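# Screw a lid onto a housing using changeable tools

## Task

Take the lid off the tray and lay it level on the rim of the housing, with the block under the lid sitting inside the opening. Pick up a screw from the screw feeder for every hole in the lid, put one through each hole, and drive each one tight. A screw counts as tight only if the screwdriver motor turned it in until the motor cut out on its own, shown as driver_stopped_at_torque=1 in a result. After that, that screw must not be turned or moved again. A screw that was pushed in rather than turned must be unscrewed completely and driven again. No screw may be left loose inside the housing, and nothing may be knocked or placed off the table. When finished, hang every tool back in the stand slot it started in, release, and take the arm well away from the tools. The lid is too wide for grip50. A tool locked onto the arm is treated as part of the arm.

## Robot and tools

Robot: one arm ending in a tool changer, a flat face that can lock onto the plate of one tool at a time. The tools are grip50 (a small gripper), grip85 (a larger gripper, which is the one that can take the lid) and driver (a screwdriver with a spring-loaded hex key and a suction sleeve). They hang in forks of a stand, 180 mm apart. Cameras: cam_head_left, cam_head_right, cam_high, cam_low (896x504) and cam_wrist (616x616).

Frames: the scene frame has its origin on the table top under the arm base, +z up, and +y to the left when looking along +x. end_effector_position (m) and end_effector_quat_wxyz (w first) describe the center of the changer face in that frame, with or without a tool. The printed position can be off, more so at long reach. The face's own z axis points away from the arm. Tool points are given in mm in face axes (x, y, z) from the face center: grip50 grip point (0, -25, 180); grip85 grip point (0, 0, 173) when closed and 13 mm closer when fully open; driver key tip (66, 20, 345). Both grippers close along face x.

The row: every command is one row of 17 numbers in this order: x, y, z, qw, qx, qy, qz, tool/lock, grip50_position, grip50_force_limit, grip50_speed, grip85_position, grip85_force_limit, grip85_speed, driver_spindle, driver_torque_limit, driver_sleeve_vacuum. The first seven are an absolute target pose of the changer face in the scene frame, in metres and a unit quaternion. They are not offsets. The last ten are each in [-1, 1]. Repeat the quaternion you want in every row, because the reported one drifts. For lock, positive means lock, negative means unlock, and 0 keeps the last command. Each takes about 1 s. Gripper position: +1 is fully open (50 mm or 85 mm). The pads meet near -0.65 (grip50) or -0.8 (grip85). Use -1 to close on an object, then check that object_status is 2. Force limit runs from 20 N at -1 up to 185 N (grip50) or 235 N (grip85) at +1. Speed runs from about 20 to 150 mm/s. driver_spindle: +1 is 500 rpm driving in and -1 is reverse. The value persists between calls, so finish actions with 0. driver_torque_limit runs from 0.3 N m at -1 to 1.2 N m at +1. driver_sleeve_vacuum above 0.01 turns suction on. Tool fields act only while tool_id names that tool and its readings are numbers, not n/a.

Tools (calls):
- execute_actions(actions): a list of actions. Each action is a table of 1 to 15 rows, one per 1/30 s step, and the last row is held to fill 15 steps. An empty list just reports the state. A target more than 0.6 m from the current face position along any face axis is refused. If the first action fails this check, or any action is malformed, nothing runs.
- move(target, speed, blocking): a straight path of the face toward one absolute 17-number row. speed is 0.002 to 0.5 m/s (default 0.25), and turning is capped at twice that value in rad/s. The path lasts 0.5 to 10 s. With blocking=false, poll with wait(0) and call stop before sending other motion. The move: line reports done, off_target, moving, held or fault, plus limits (paced = clipped, held = steps blocked), and the distance to target.
- wait(seconds 0 to 10); stop(); zoom_image(camera, region [x0,y0,x1,y1], at most 504x504 px); finished_scene(scene).

Motion notes: each step is clipped to 70 mm and 16 degrees from the measured pose, and position wins over orientation. Hand target shows what the controller is currently heading for. A pose unreachable line means the clearance check altered the command.

Tool handling: to pick a tool, seat the face on its plate within about 1 mm of center and about 1 degree of tilt, with face -y pointing at the fork's open side. When plate_near=1, send lock +1 and wait for locked=1. The tool then boots with n/a readings, and a gripper closes and reopens on its own. To leave the stand, lift 10 to 30 mm (about 20), pull at least 110 mm toward face -y, then rise. Return the tool by the reverse path. When in_stand=1, hold still, send lock -1 and wait for unlocked=1. Off the stand, unlocking is refused (unlock_refused=1). Fork arms sit 40 to 70 mm either side of slot center along face x, reach 45 mm toward the open side, and have tops 18 mm below a hung plate's face. The stops are 10 mm tall. The driver's muffler and fitting pass just outside the +x fork arm. The changer is 63 mm wide and its parts stick out 46 mm (-y) and 58 mm (+y).

Screwing: press the key onto the screw head plus 2 mm, spin slowly (|driver_spindle| no more than 0.2), and let the arm follow the screw at 0.7 mm per turn. The motor stops at 95 % of the torque limit, and driver_stopped_at_torque=1 marks this. Restarting needs spindle at 0 or below for 0.5 s. driver_screw_detected=1 means the sleeve is holding a screw (vacuum above 30 kPa). driver_turns counts positive turns when driving in. If it does not fall while loosening, raise the torque limit.

Gripper readings: object_status 0 moving, 1 blocked while opening, 2 blocked while closing, 3 reached or pads met. position_measured is about 3 when fully open. grip50 opening in mm is (250 - count) x 0.202. grip85: 78 = 60 mm, 130 = 40 mm, 180 = 20 mm, 230 = closed.

Avoid: faults stop the arm for 10 s. These come from joint torque at its load limit (148 N m for waist, shoulder and elbow, 37.2 N m for the wrist joints) or from 150 N of external force. The arm is stiff, so approach contacts slowly with only a tiny overshoot. Watch for MOTOR HOT. Do not drop, slam or knock anything, especially off the table. Loose objects may get nudged now and then.

Each tool is called in YAML: its name, and indented under it one key for each argument.

## Session

execute_actions:
  actions: []

Scene clock: 0.00 s.
end_effector_position=(+0.4991, +0.0254, +0.4969) locked=0 unlocked=1 plate_near=0 in_stand=0 unlock_refused=0 tool_id=none grip50_position_measured=n/a grip50_object_status=n/a grip85_position_measured=n/a grip85_object_status=n/a driver_sleeve_vacuum_kpa=n/a driver_screw_detected=n/a driver_stopped_at_torque=n/a driver_turns=n/a end_effector_quat_wxyz=(+0.003, +0.690, +0.724, -0.001)
Joint positions: [ 0.266  0.133  0.191  0.003 -1.63  -0.265]
Joint velocities: [ 0.001  0.001 -0.     0.    -0.    -0.001]
Hand target: +0.499, +0.025, +0.497; +0.003, +0.690, +0.724, -0.001

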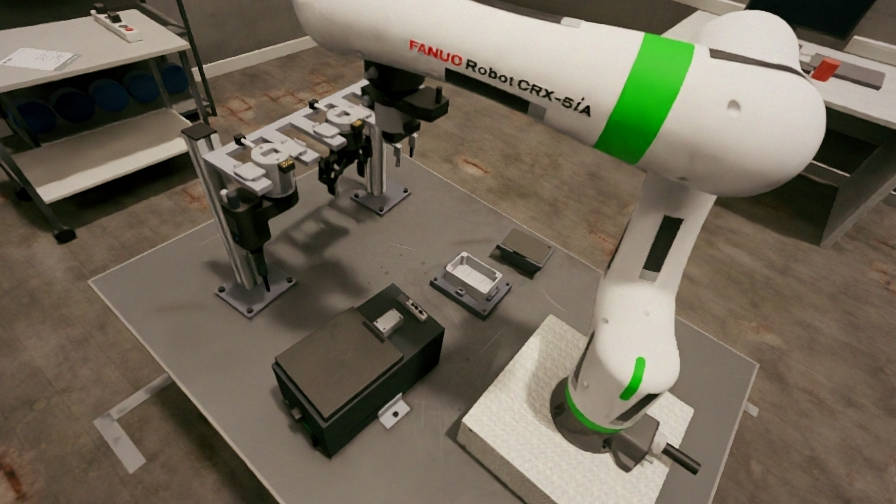

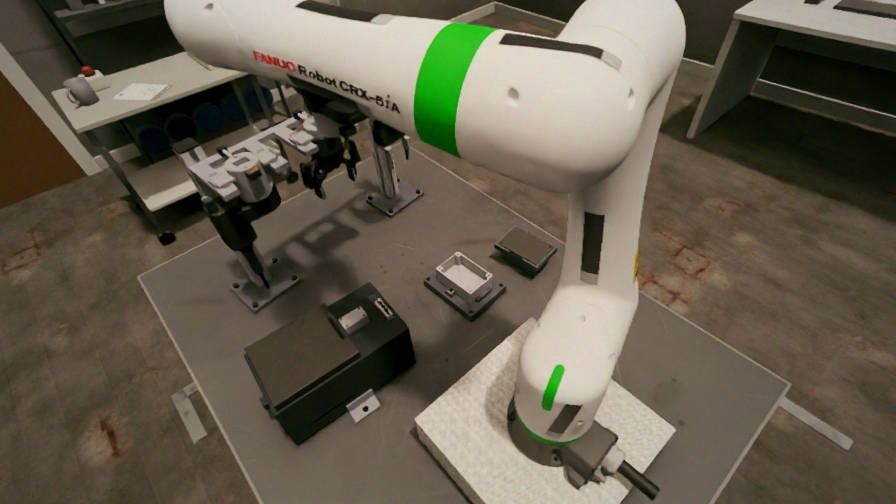

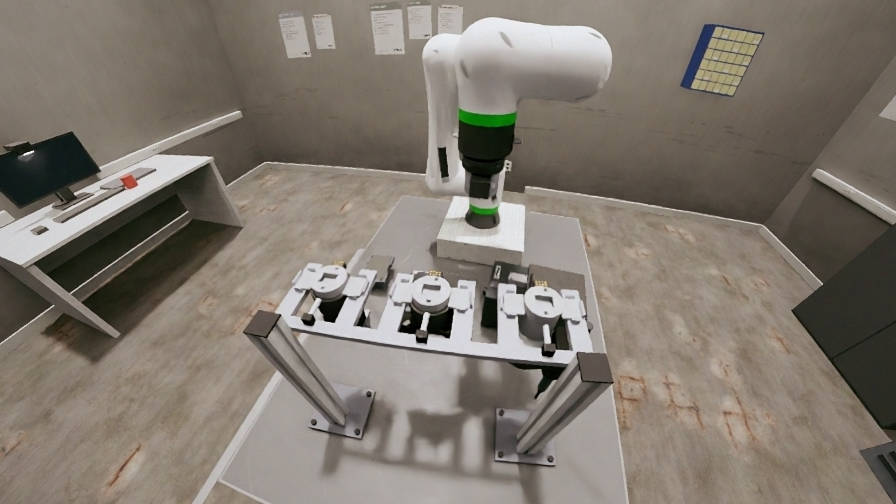

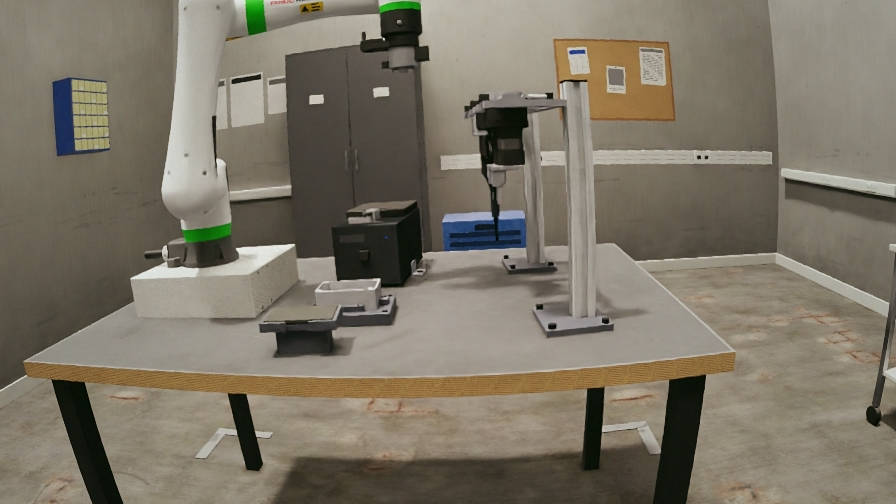

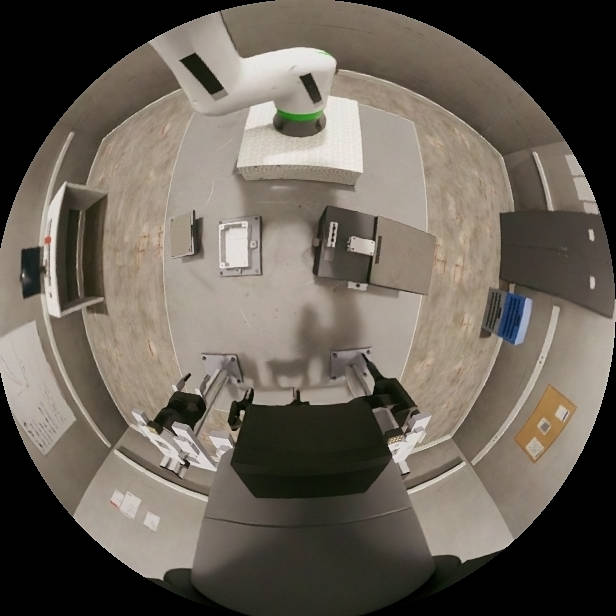

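move:
  target: [0.68,-0.022,0.44,0,0.6756,0.7373,0,0,0,0,0,1,0,0,0,0,0]

zoom_image:
  camera: "cam_wrist"
  region: [150,290,450,450]

Scene clock: 1.50 s.
end_effector_position=(+0.6799, -0.0216, +0.4396) locked=0 unlocked=1 plate_near=0 in_stand=0 unlock_refused=0 tool_id=none grip50_position_measured=n/a grip50_object_status=n/a grip85_position_measured=n/a grip85_object_status=n/a driver_sleeve_vacuum_kpa=n/a driver_screw_detected=n/a driver_stopped_at_torque=n/a driver_turns=n/a end_effector_quat_wxyz=(-0.000, +0.676, +0.737, -0.000)
Joint positions: [ 0.111  0.63   0.729 -0.002 -1.673 -0.072]
Joint velocities: [ 0.     0.001  0.001  0.    -0.001 -0.   ]
Hand target: +0.680, -0.022, +0.440; -0.000, +0.676, +0.737, -0.000
Off the commanded pose: 0.001 m, 0 deg.
move: done

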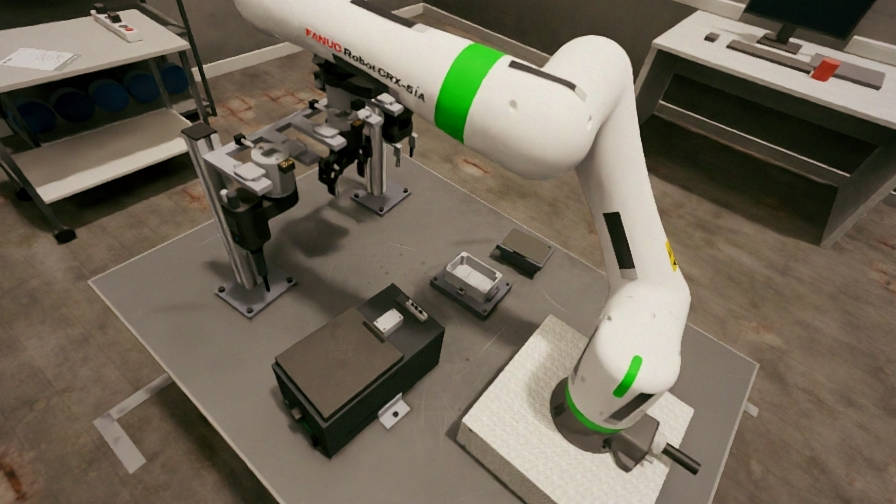

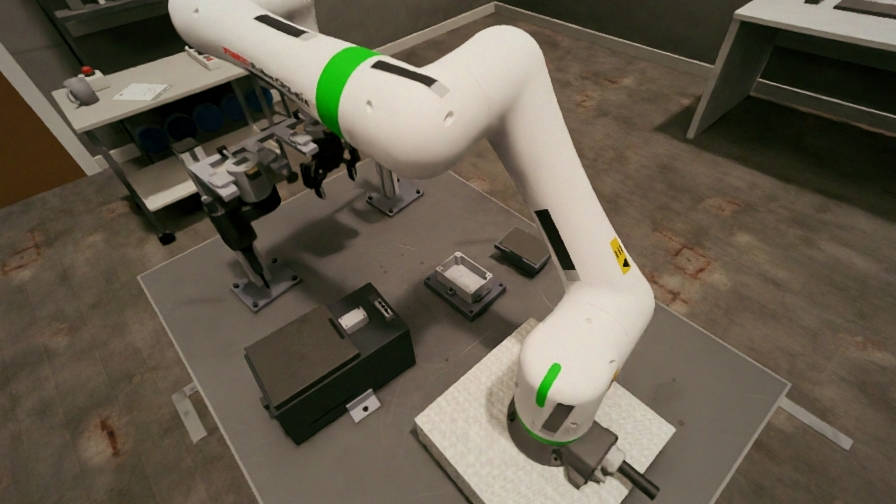

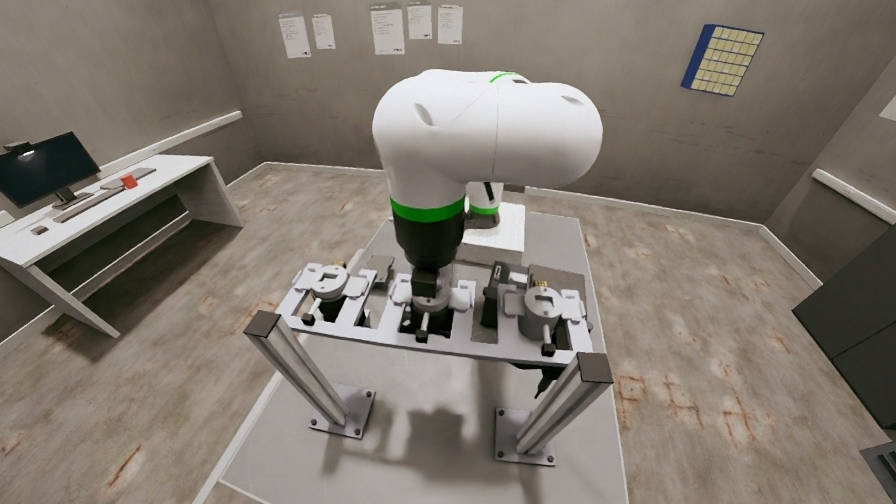

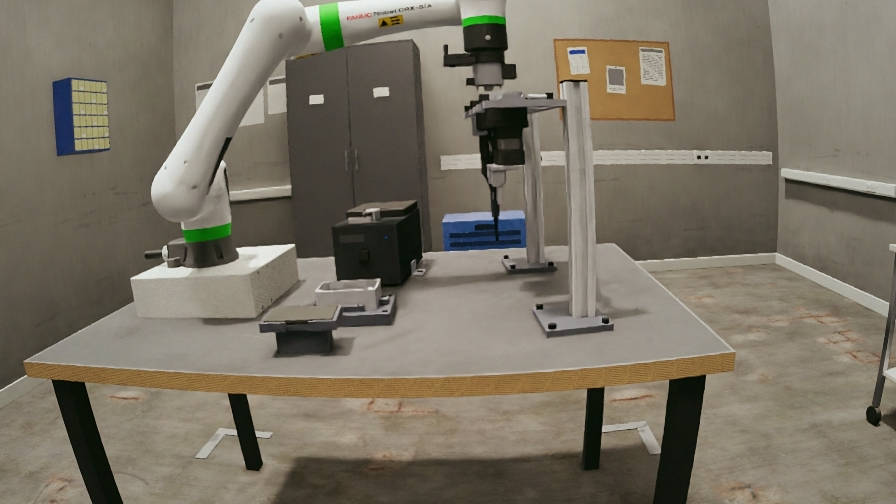

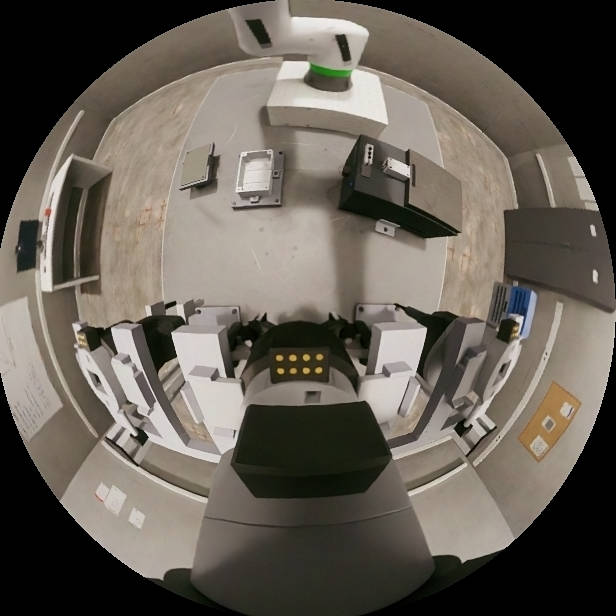

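Region (150, 290, 450, 450) of cam_wrist's 616x616 image, scaled by 1.680, with more detail than that image has; it fills the top 269 rows of this view, and the rest is white.

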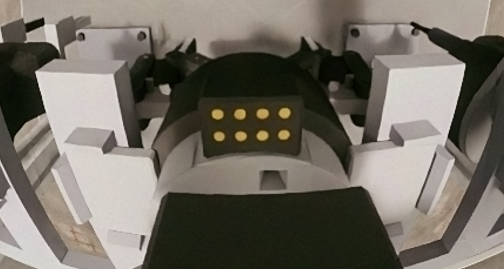

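move:
  target: [0.6853,-0.0221,0.425,0,0.6756,0.7373,0,0,0,0,0,1,0,0,0,0,0]
  speed: 0.03

zoom_image:
  camera: "cam_wrist"
  region: [213,320,413,500]

zoom_image:
  camera: "cam_low"
  region: [450,60,540,120]

zoom_image:
  camera: "cam_high"
  region: [385,255,485,335]

Scene clock: 2.77 s.
end_effector_position=(+0.6853, -0.0221, +0.4250) locked=0 unlocked=1 plate_near=0 in_stand=0 unlock_refused=0 tool_id=none grip50_position_measured=n/a grip50_object_status=n/a grip85_position_measured=n/a grip85_object_status=n/a driver_sleeve_vacuum_kpa=n/a driver_screw_detected=n/a driver_stopped_at_torque=n/a driver_turns=n/a end_effector_quat_wxyz=(+0.000, +0.676, +0.737, +0.000)
Joint positions: [ 0.11   0.643  0.716 -0.002 -1.646 -0.07 ]
Joint velocities: [ 0.    -0.001 -0.001 -0.    -0.001  0.001]
Hand target: +0.685, -0.022, +0.425; -0.000, +0.676, +0.737, -0.000
Off the commanded pose: 0.000 m, 0 deg.
move: done

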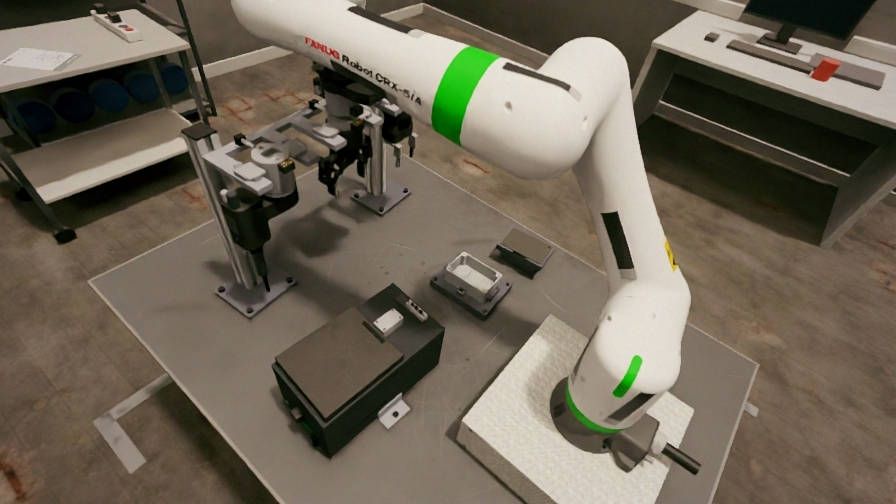

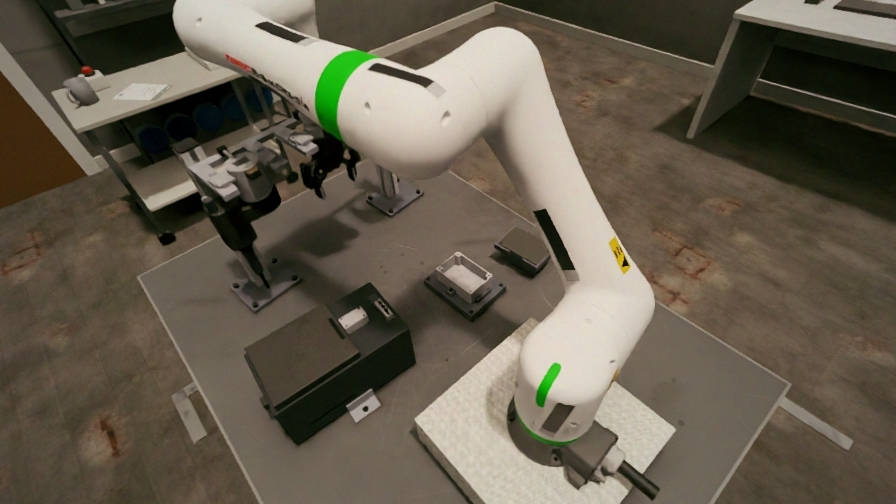

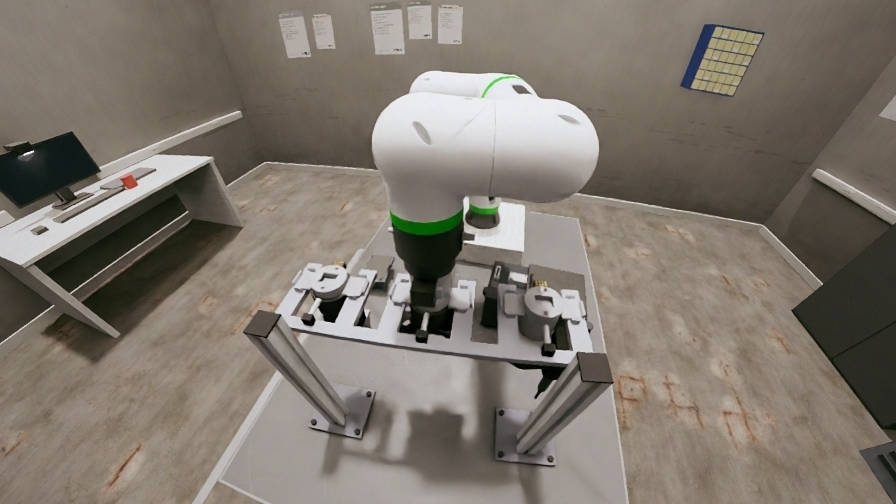

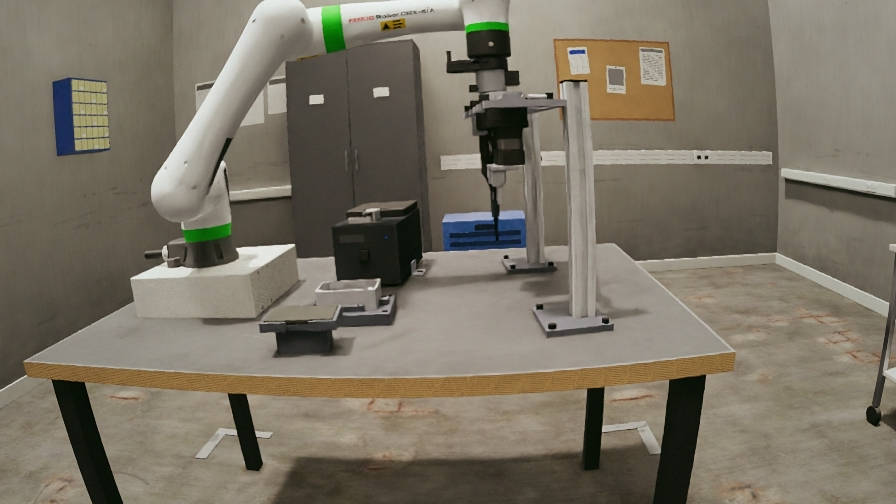

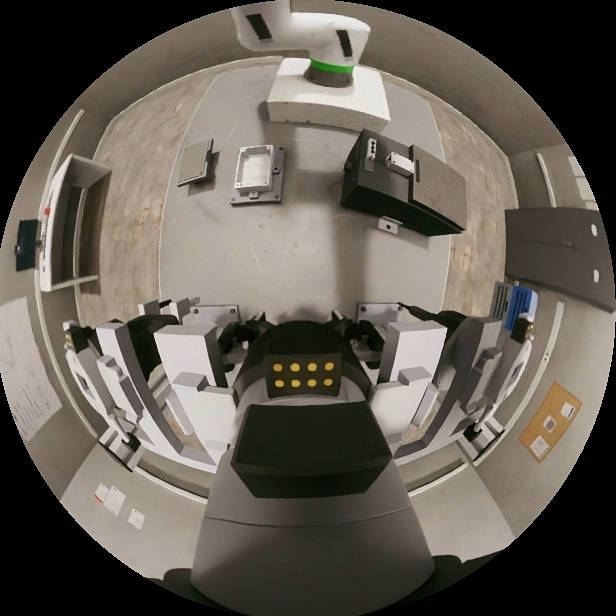

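Region (213, 320, 413, 500) of cam_wrist's 616x616 image, scaled by 2.520, with more detail than that image has; it fills the top 454 rows of this view, and the rest is white.

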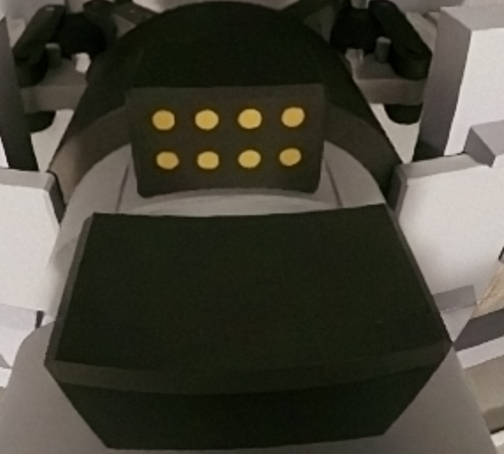

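Region (450, 60, 540, 120) of cam_low's 896x504 image, scaled by 5.600, with more detail than that image has.

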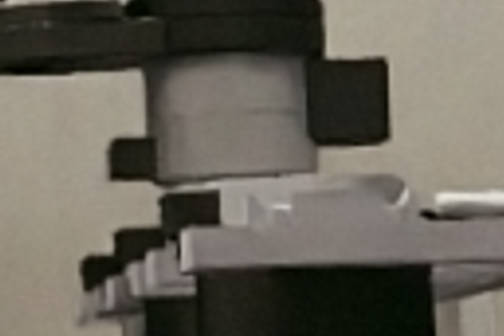

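Region (385, 255, 485, 335) of cam_high's 896x504 image, scaled by 5.040, with more detail than that image has; it fills the top 403 rows of this view, and the rest is white.

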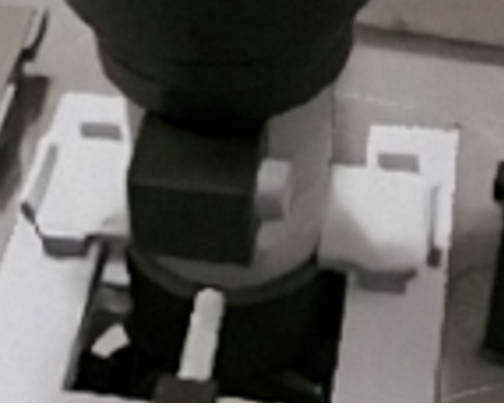

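execute_actions:
  actions:
    - [[0.686,-0.0221,0.423,0,0.6756,0.7373,0,0,0,0,0,1,0,0,0,0,0]]
    - [[0.686,-0.0221,0.4195,0,0.6756,0.7373,0,0,0,0,0,1,0,0,0,0,0]]

zoom_image:
  camera: "cam_wrist"
  region: [213,320,413,500]

zoom_image:
  camera: "cam_low"
  region: [450,60,540,120]

Scene clock: 4.00 s.
end_effector_position=(+0.6860, -0.0221, +0.4195) locked=0 unlocked=1 plate_near=0 in_stand=0 unlock_refused=0 tool_id=none grip50_position_measured=n/a grip50_object_status=n/a grip85_position_measured=n/a grip85_object_status=n/a driver_sleeve_vacuum_kpa=n/a driver_screw_detected=n/a driver_stopped_at_torque=n/a driver_turns=n/a end_effector_quat_wxyz=(-0.000, +0.676, +0.737, +0.000)
Joint positions: [ 0.109  0.644  0.705 -0.002 -1.634 -0.07 ]
Joint velocities: [ 0.     0.     0.001  0.    -0.    -0.001]
Hand target: +0.686, -0.022, +0.419; +0.000, +0.676, +0.737, -0.000
Off the commanded pose: 0.000 m, 0 deg.

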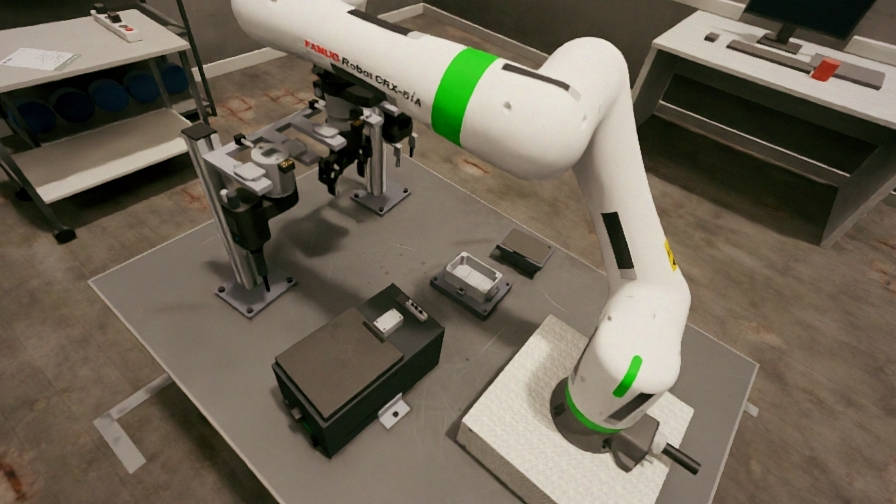

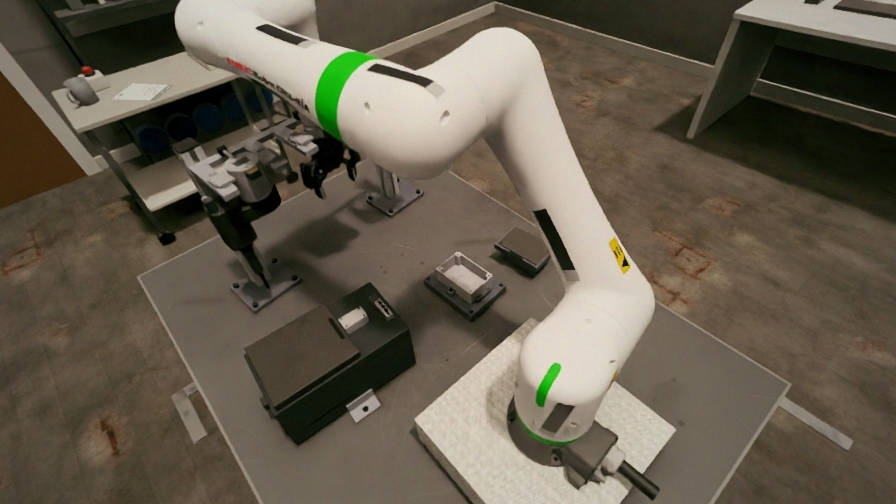

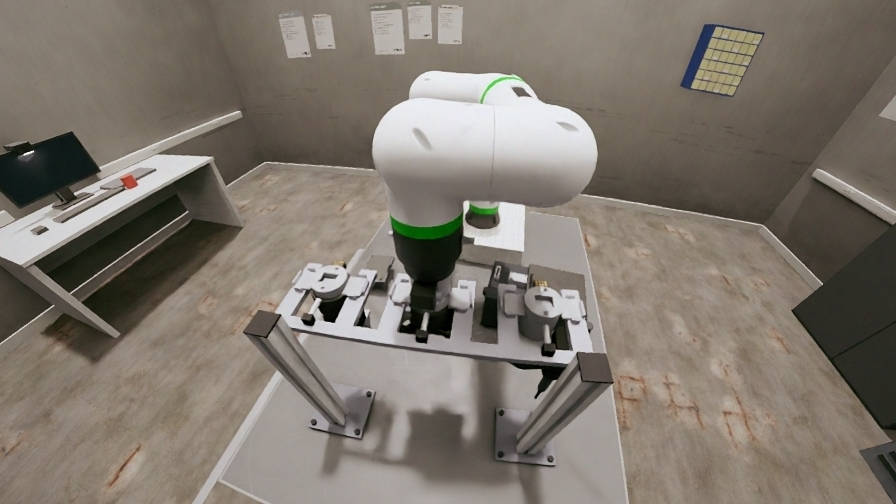

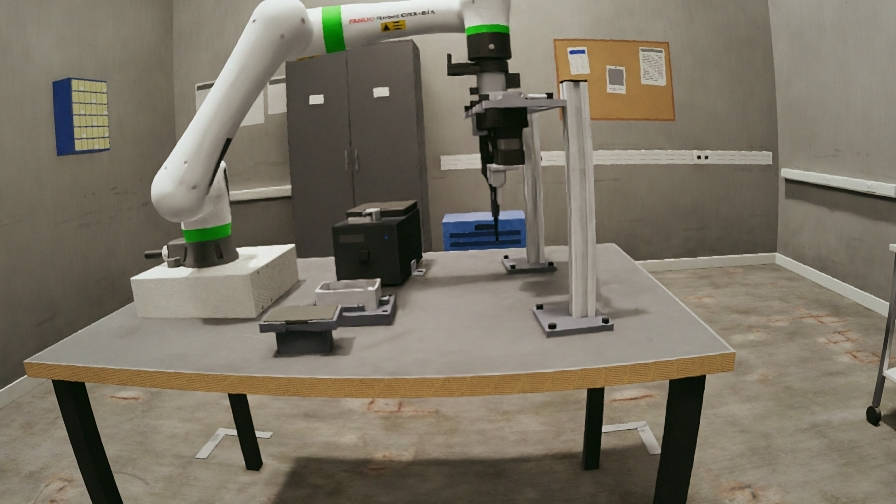

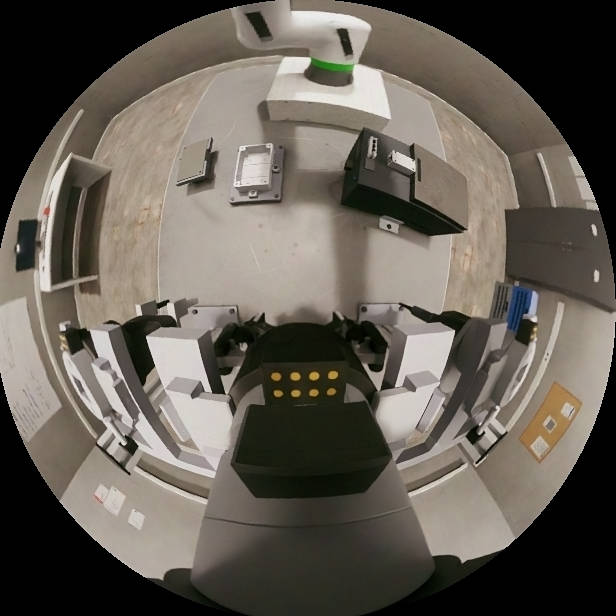

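Region (213, 320, 413, 500) of cam_wrist's 616x616 image, scaled by 2.520, with more detail than that image has; it fills the top 454 rows of this view, and the rest is white.

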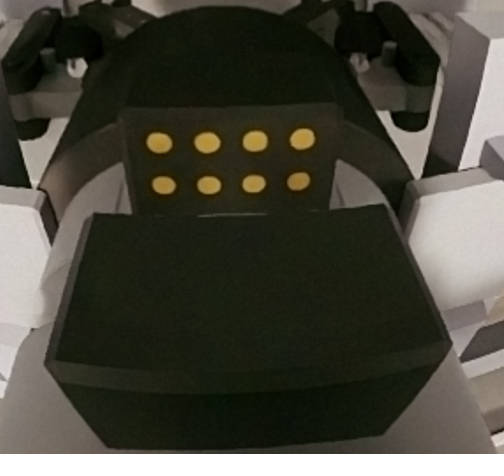

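Region (450, 60, 540, 120) of cam_low's 896x504 image, scaled by 5.600, with more detail than that image has.

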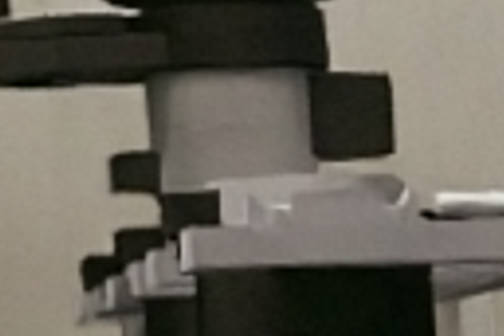

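Looks aligned.

move:
  target: [0.686,-0.0221,0.4112,0,0.6756,0.7373,0,0,0,0,0,1,0,0,0,0,0]
  speed: 0.01

Scene clock: 5.20 s.
end_effector_position=(+0.6860, -0.0221, +0.4112) locked=0 unlocked=1 plate_near=0 in_stand=1 unlock_refused=0 tool_id=none grip50_position_measured=n/a grip50_object_status=n/a grip85_position_measured=n/a grip85_object_status=n/a driver_sleeve_vacuum_kpa=n/a driver_screw_detected=n/a driver_stopped_at_torque=n/a driver_turns=n/a end_effector_quat_wxyz=(+0.000, +0.676, +0.737, +0.000)
Joint positions: [ 0.109  0.643  0.683 -0.002 -1.614 -0.069]
Joint velocities: [-0.001 -0.    -0.    -0.001  0.001  0.001]
Hand target: +0.686, -0.022, +0.411; +0.000, +0.676, +0.737, -0.000
Off the commanded pose: 0.000 m, 0 deg.
move: done

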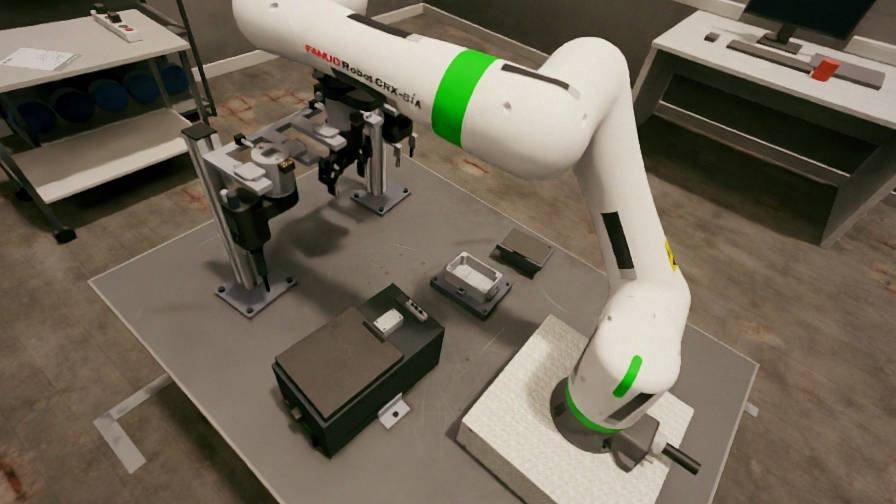

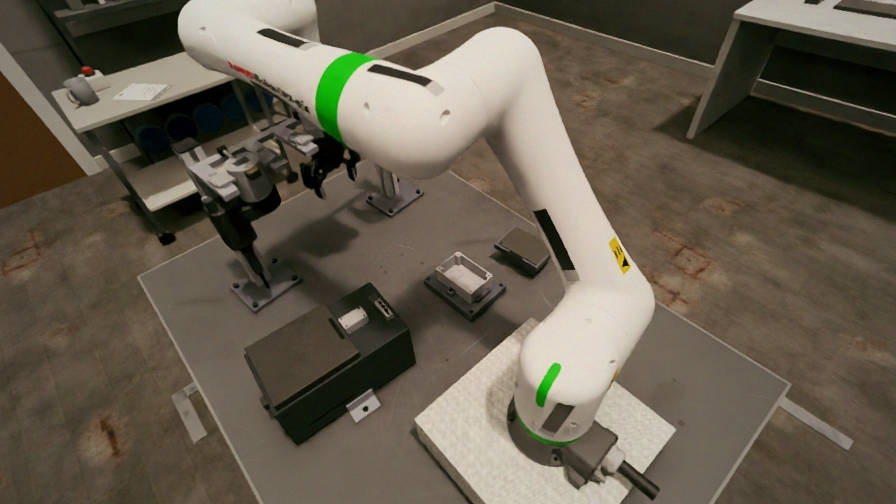

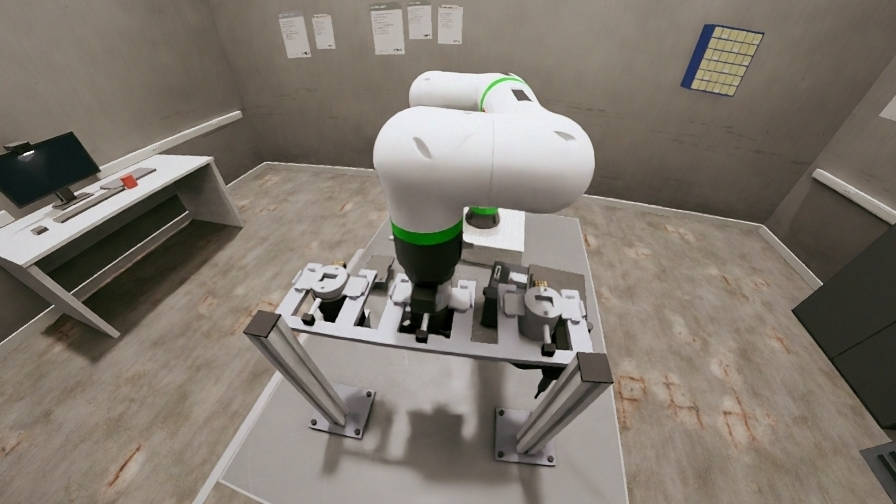

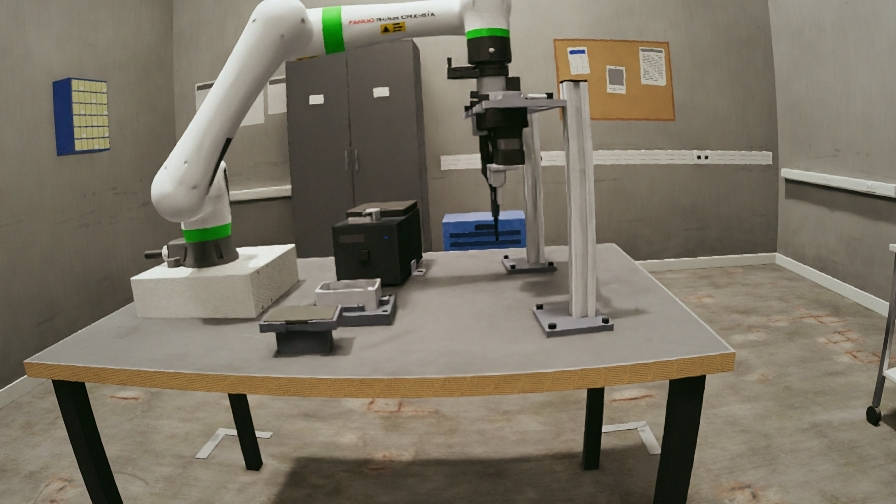

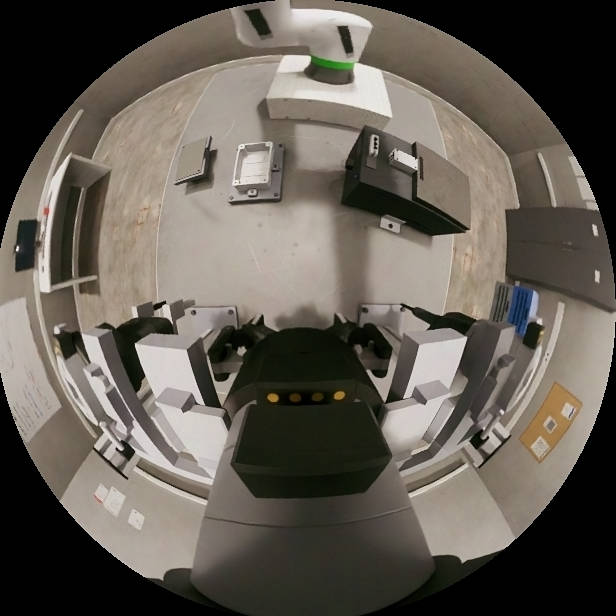

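execute_actions:
  actions:
    - [[0.686,-0.0221,0.4104,0,0.6756,0.7373,0,0,0,0,0,1,0,0,0,0,0]]
    - [[0.686,-0.0221,0.4104,0,0.6756,0.7373,0,1,0,0,0,1,0,0,0,0,0]]
    - [[0.686,-0.0221,0.4104,0,0.6756,0.7373,0,1,0,0,0,1,0,0,0,0,0]]
    - [[0.686,-0.0221,0.4104,0,0.6756,0.7373,0,1,0,0,0,1,0,0,0,0,0]]
    - [[0.686,-0.0221,0.4304,0,0.6756,0.7373,0,0,0,0,0,1,0,0,0,0,0]]

Scene clock: 8.20 s.
end_effector_position=(+0.6860, -0.0220, +0.4304) locked=1 unlocked=0 plate_near=1 in_stand=0 unlock_refused=0 tool_id=grip85 grip50_position_measured=n/a grip50_object_status=n/a grip85_position_measured=n/a grip85_object_status=n/a driver_sleeve_vacuum_kpa=n/a driver_screw_detected=n/a driver_stopped_at_torque=n/a driver_turns=n/a end_effector_quat_wxyz=(-0.000, +0.676, +0.737, +0.000)
Joint positions: [ 0.109  0.647  0.735 -0.002 -1.661 -0.07 ]
Joint velocities: [ 0.    -0.001  0.001  0.001  0.001 -0.   ]
Hand target: +0.686, -0.022, +0.430; -0.000, +0.676, +0.737, +0.000
Off the commanded pose: 0.000 m, 0 deg.

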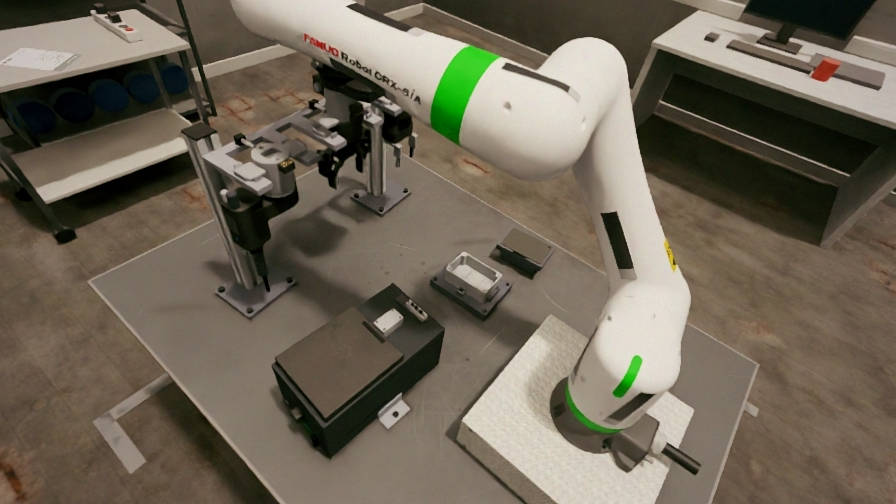

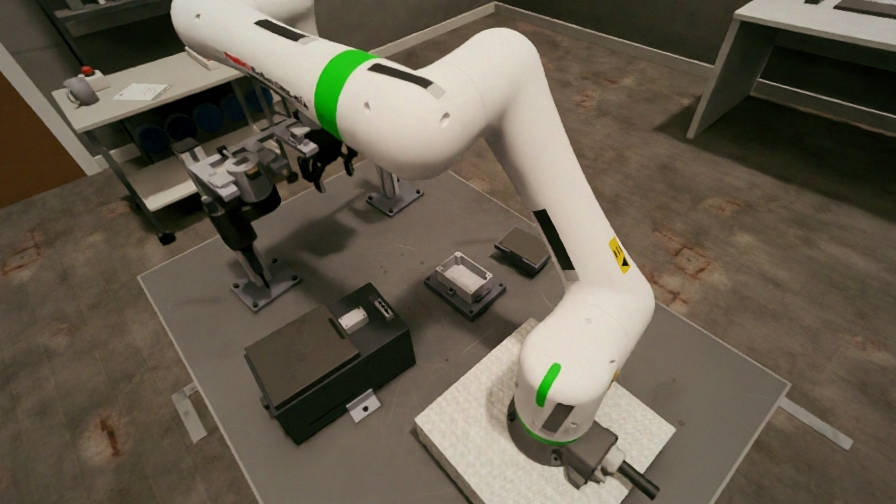

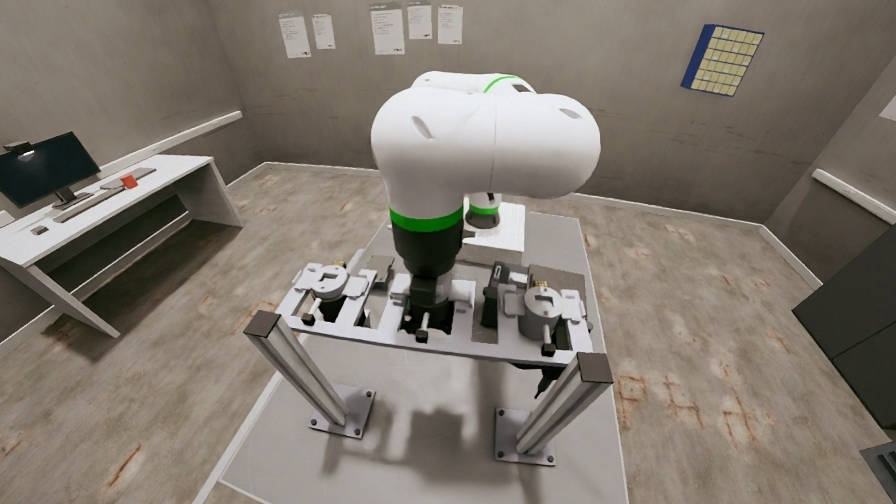

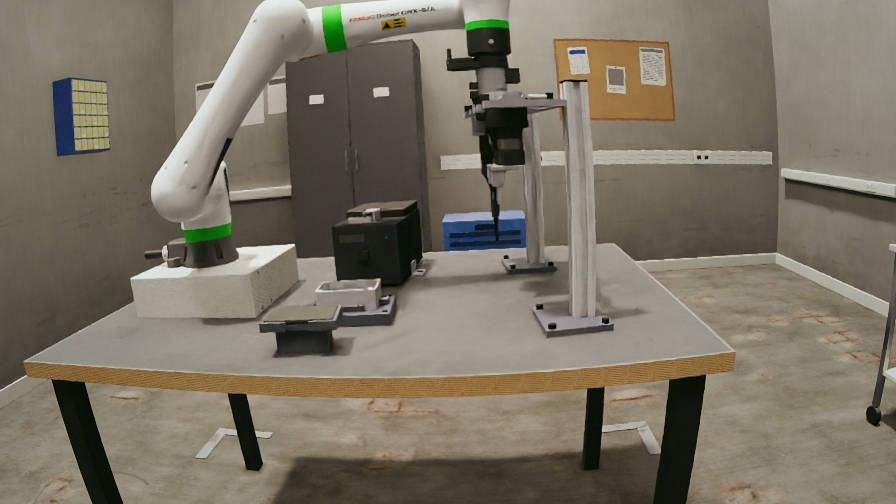

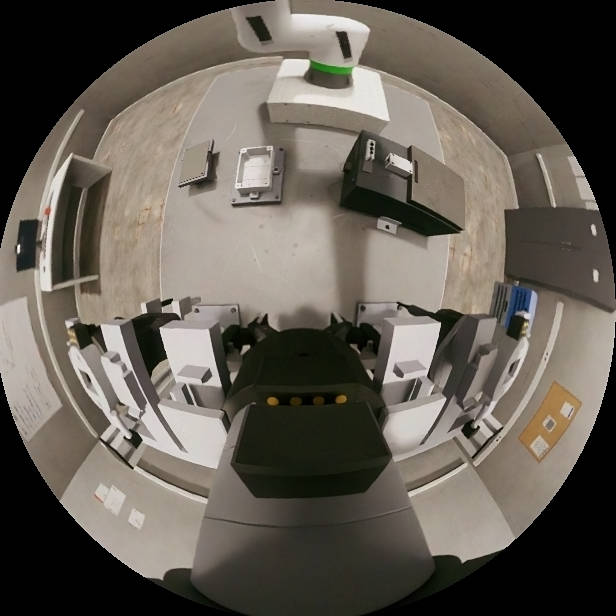

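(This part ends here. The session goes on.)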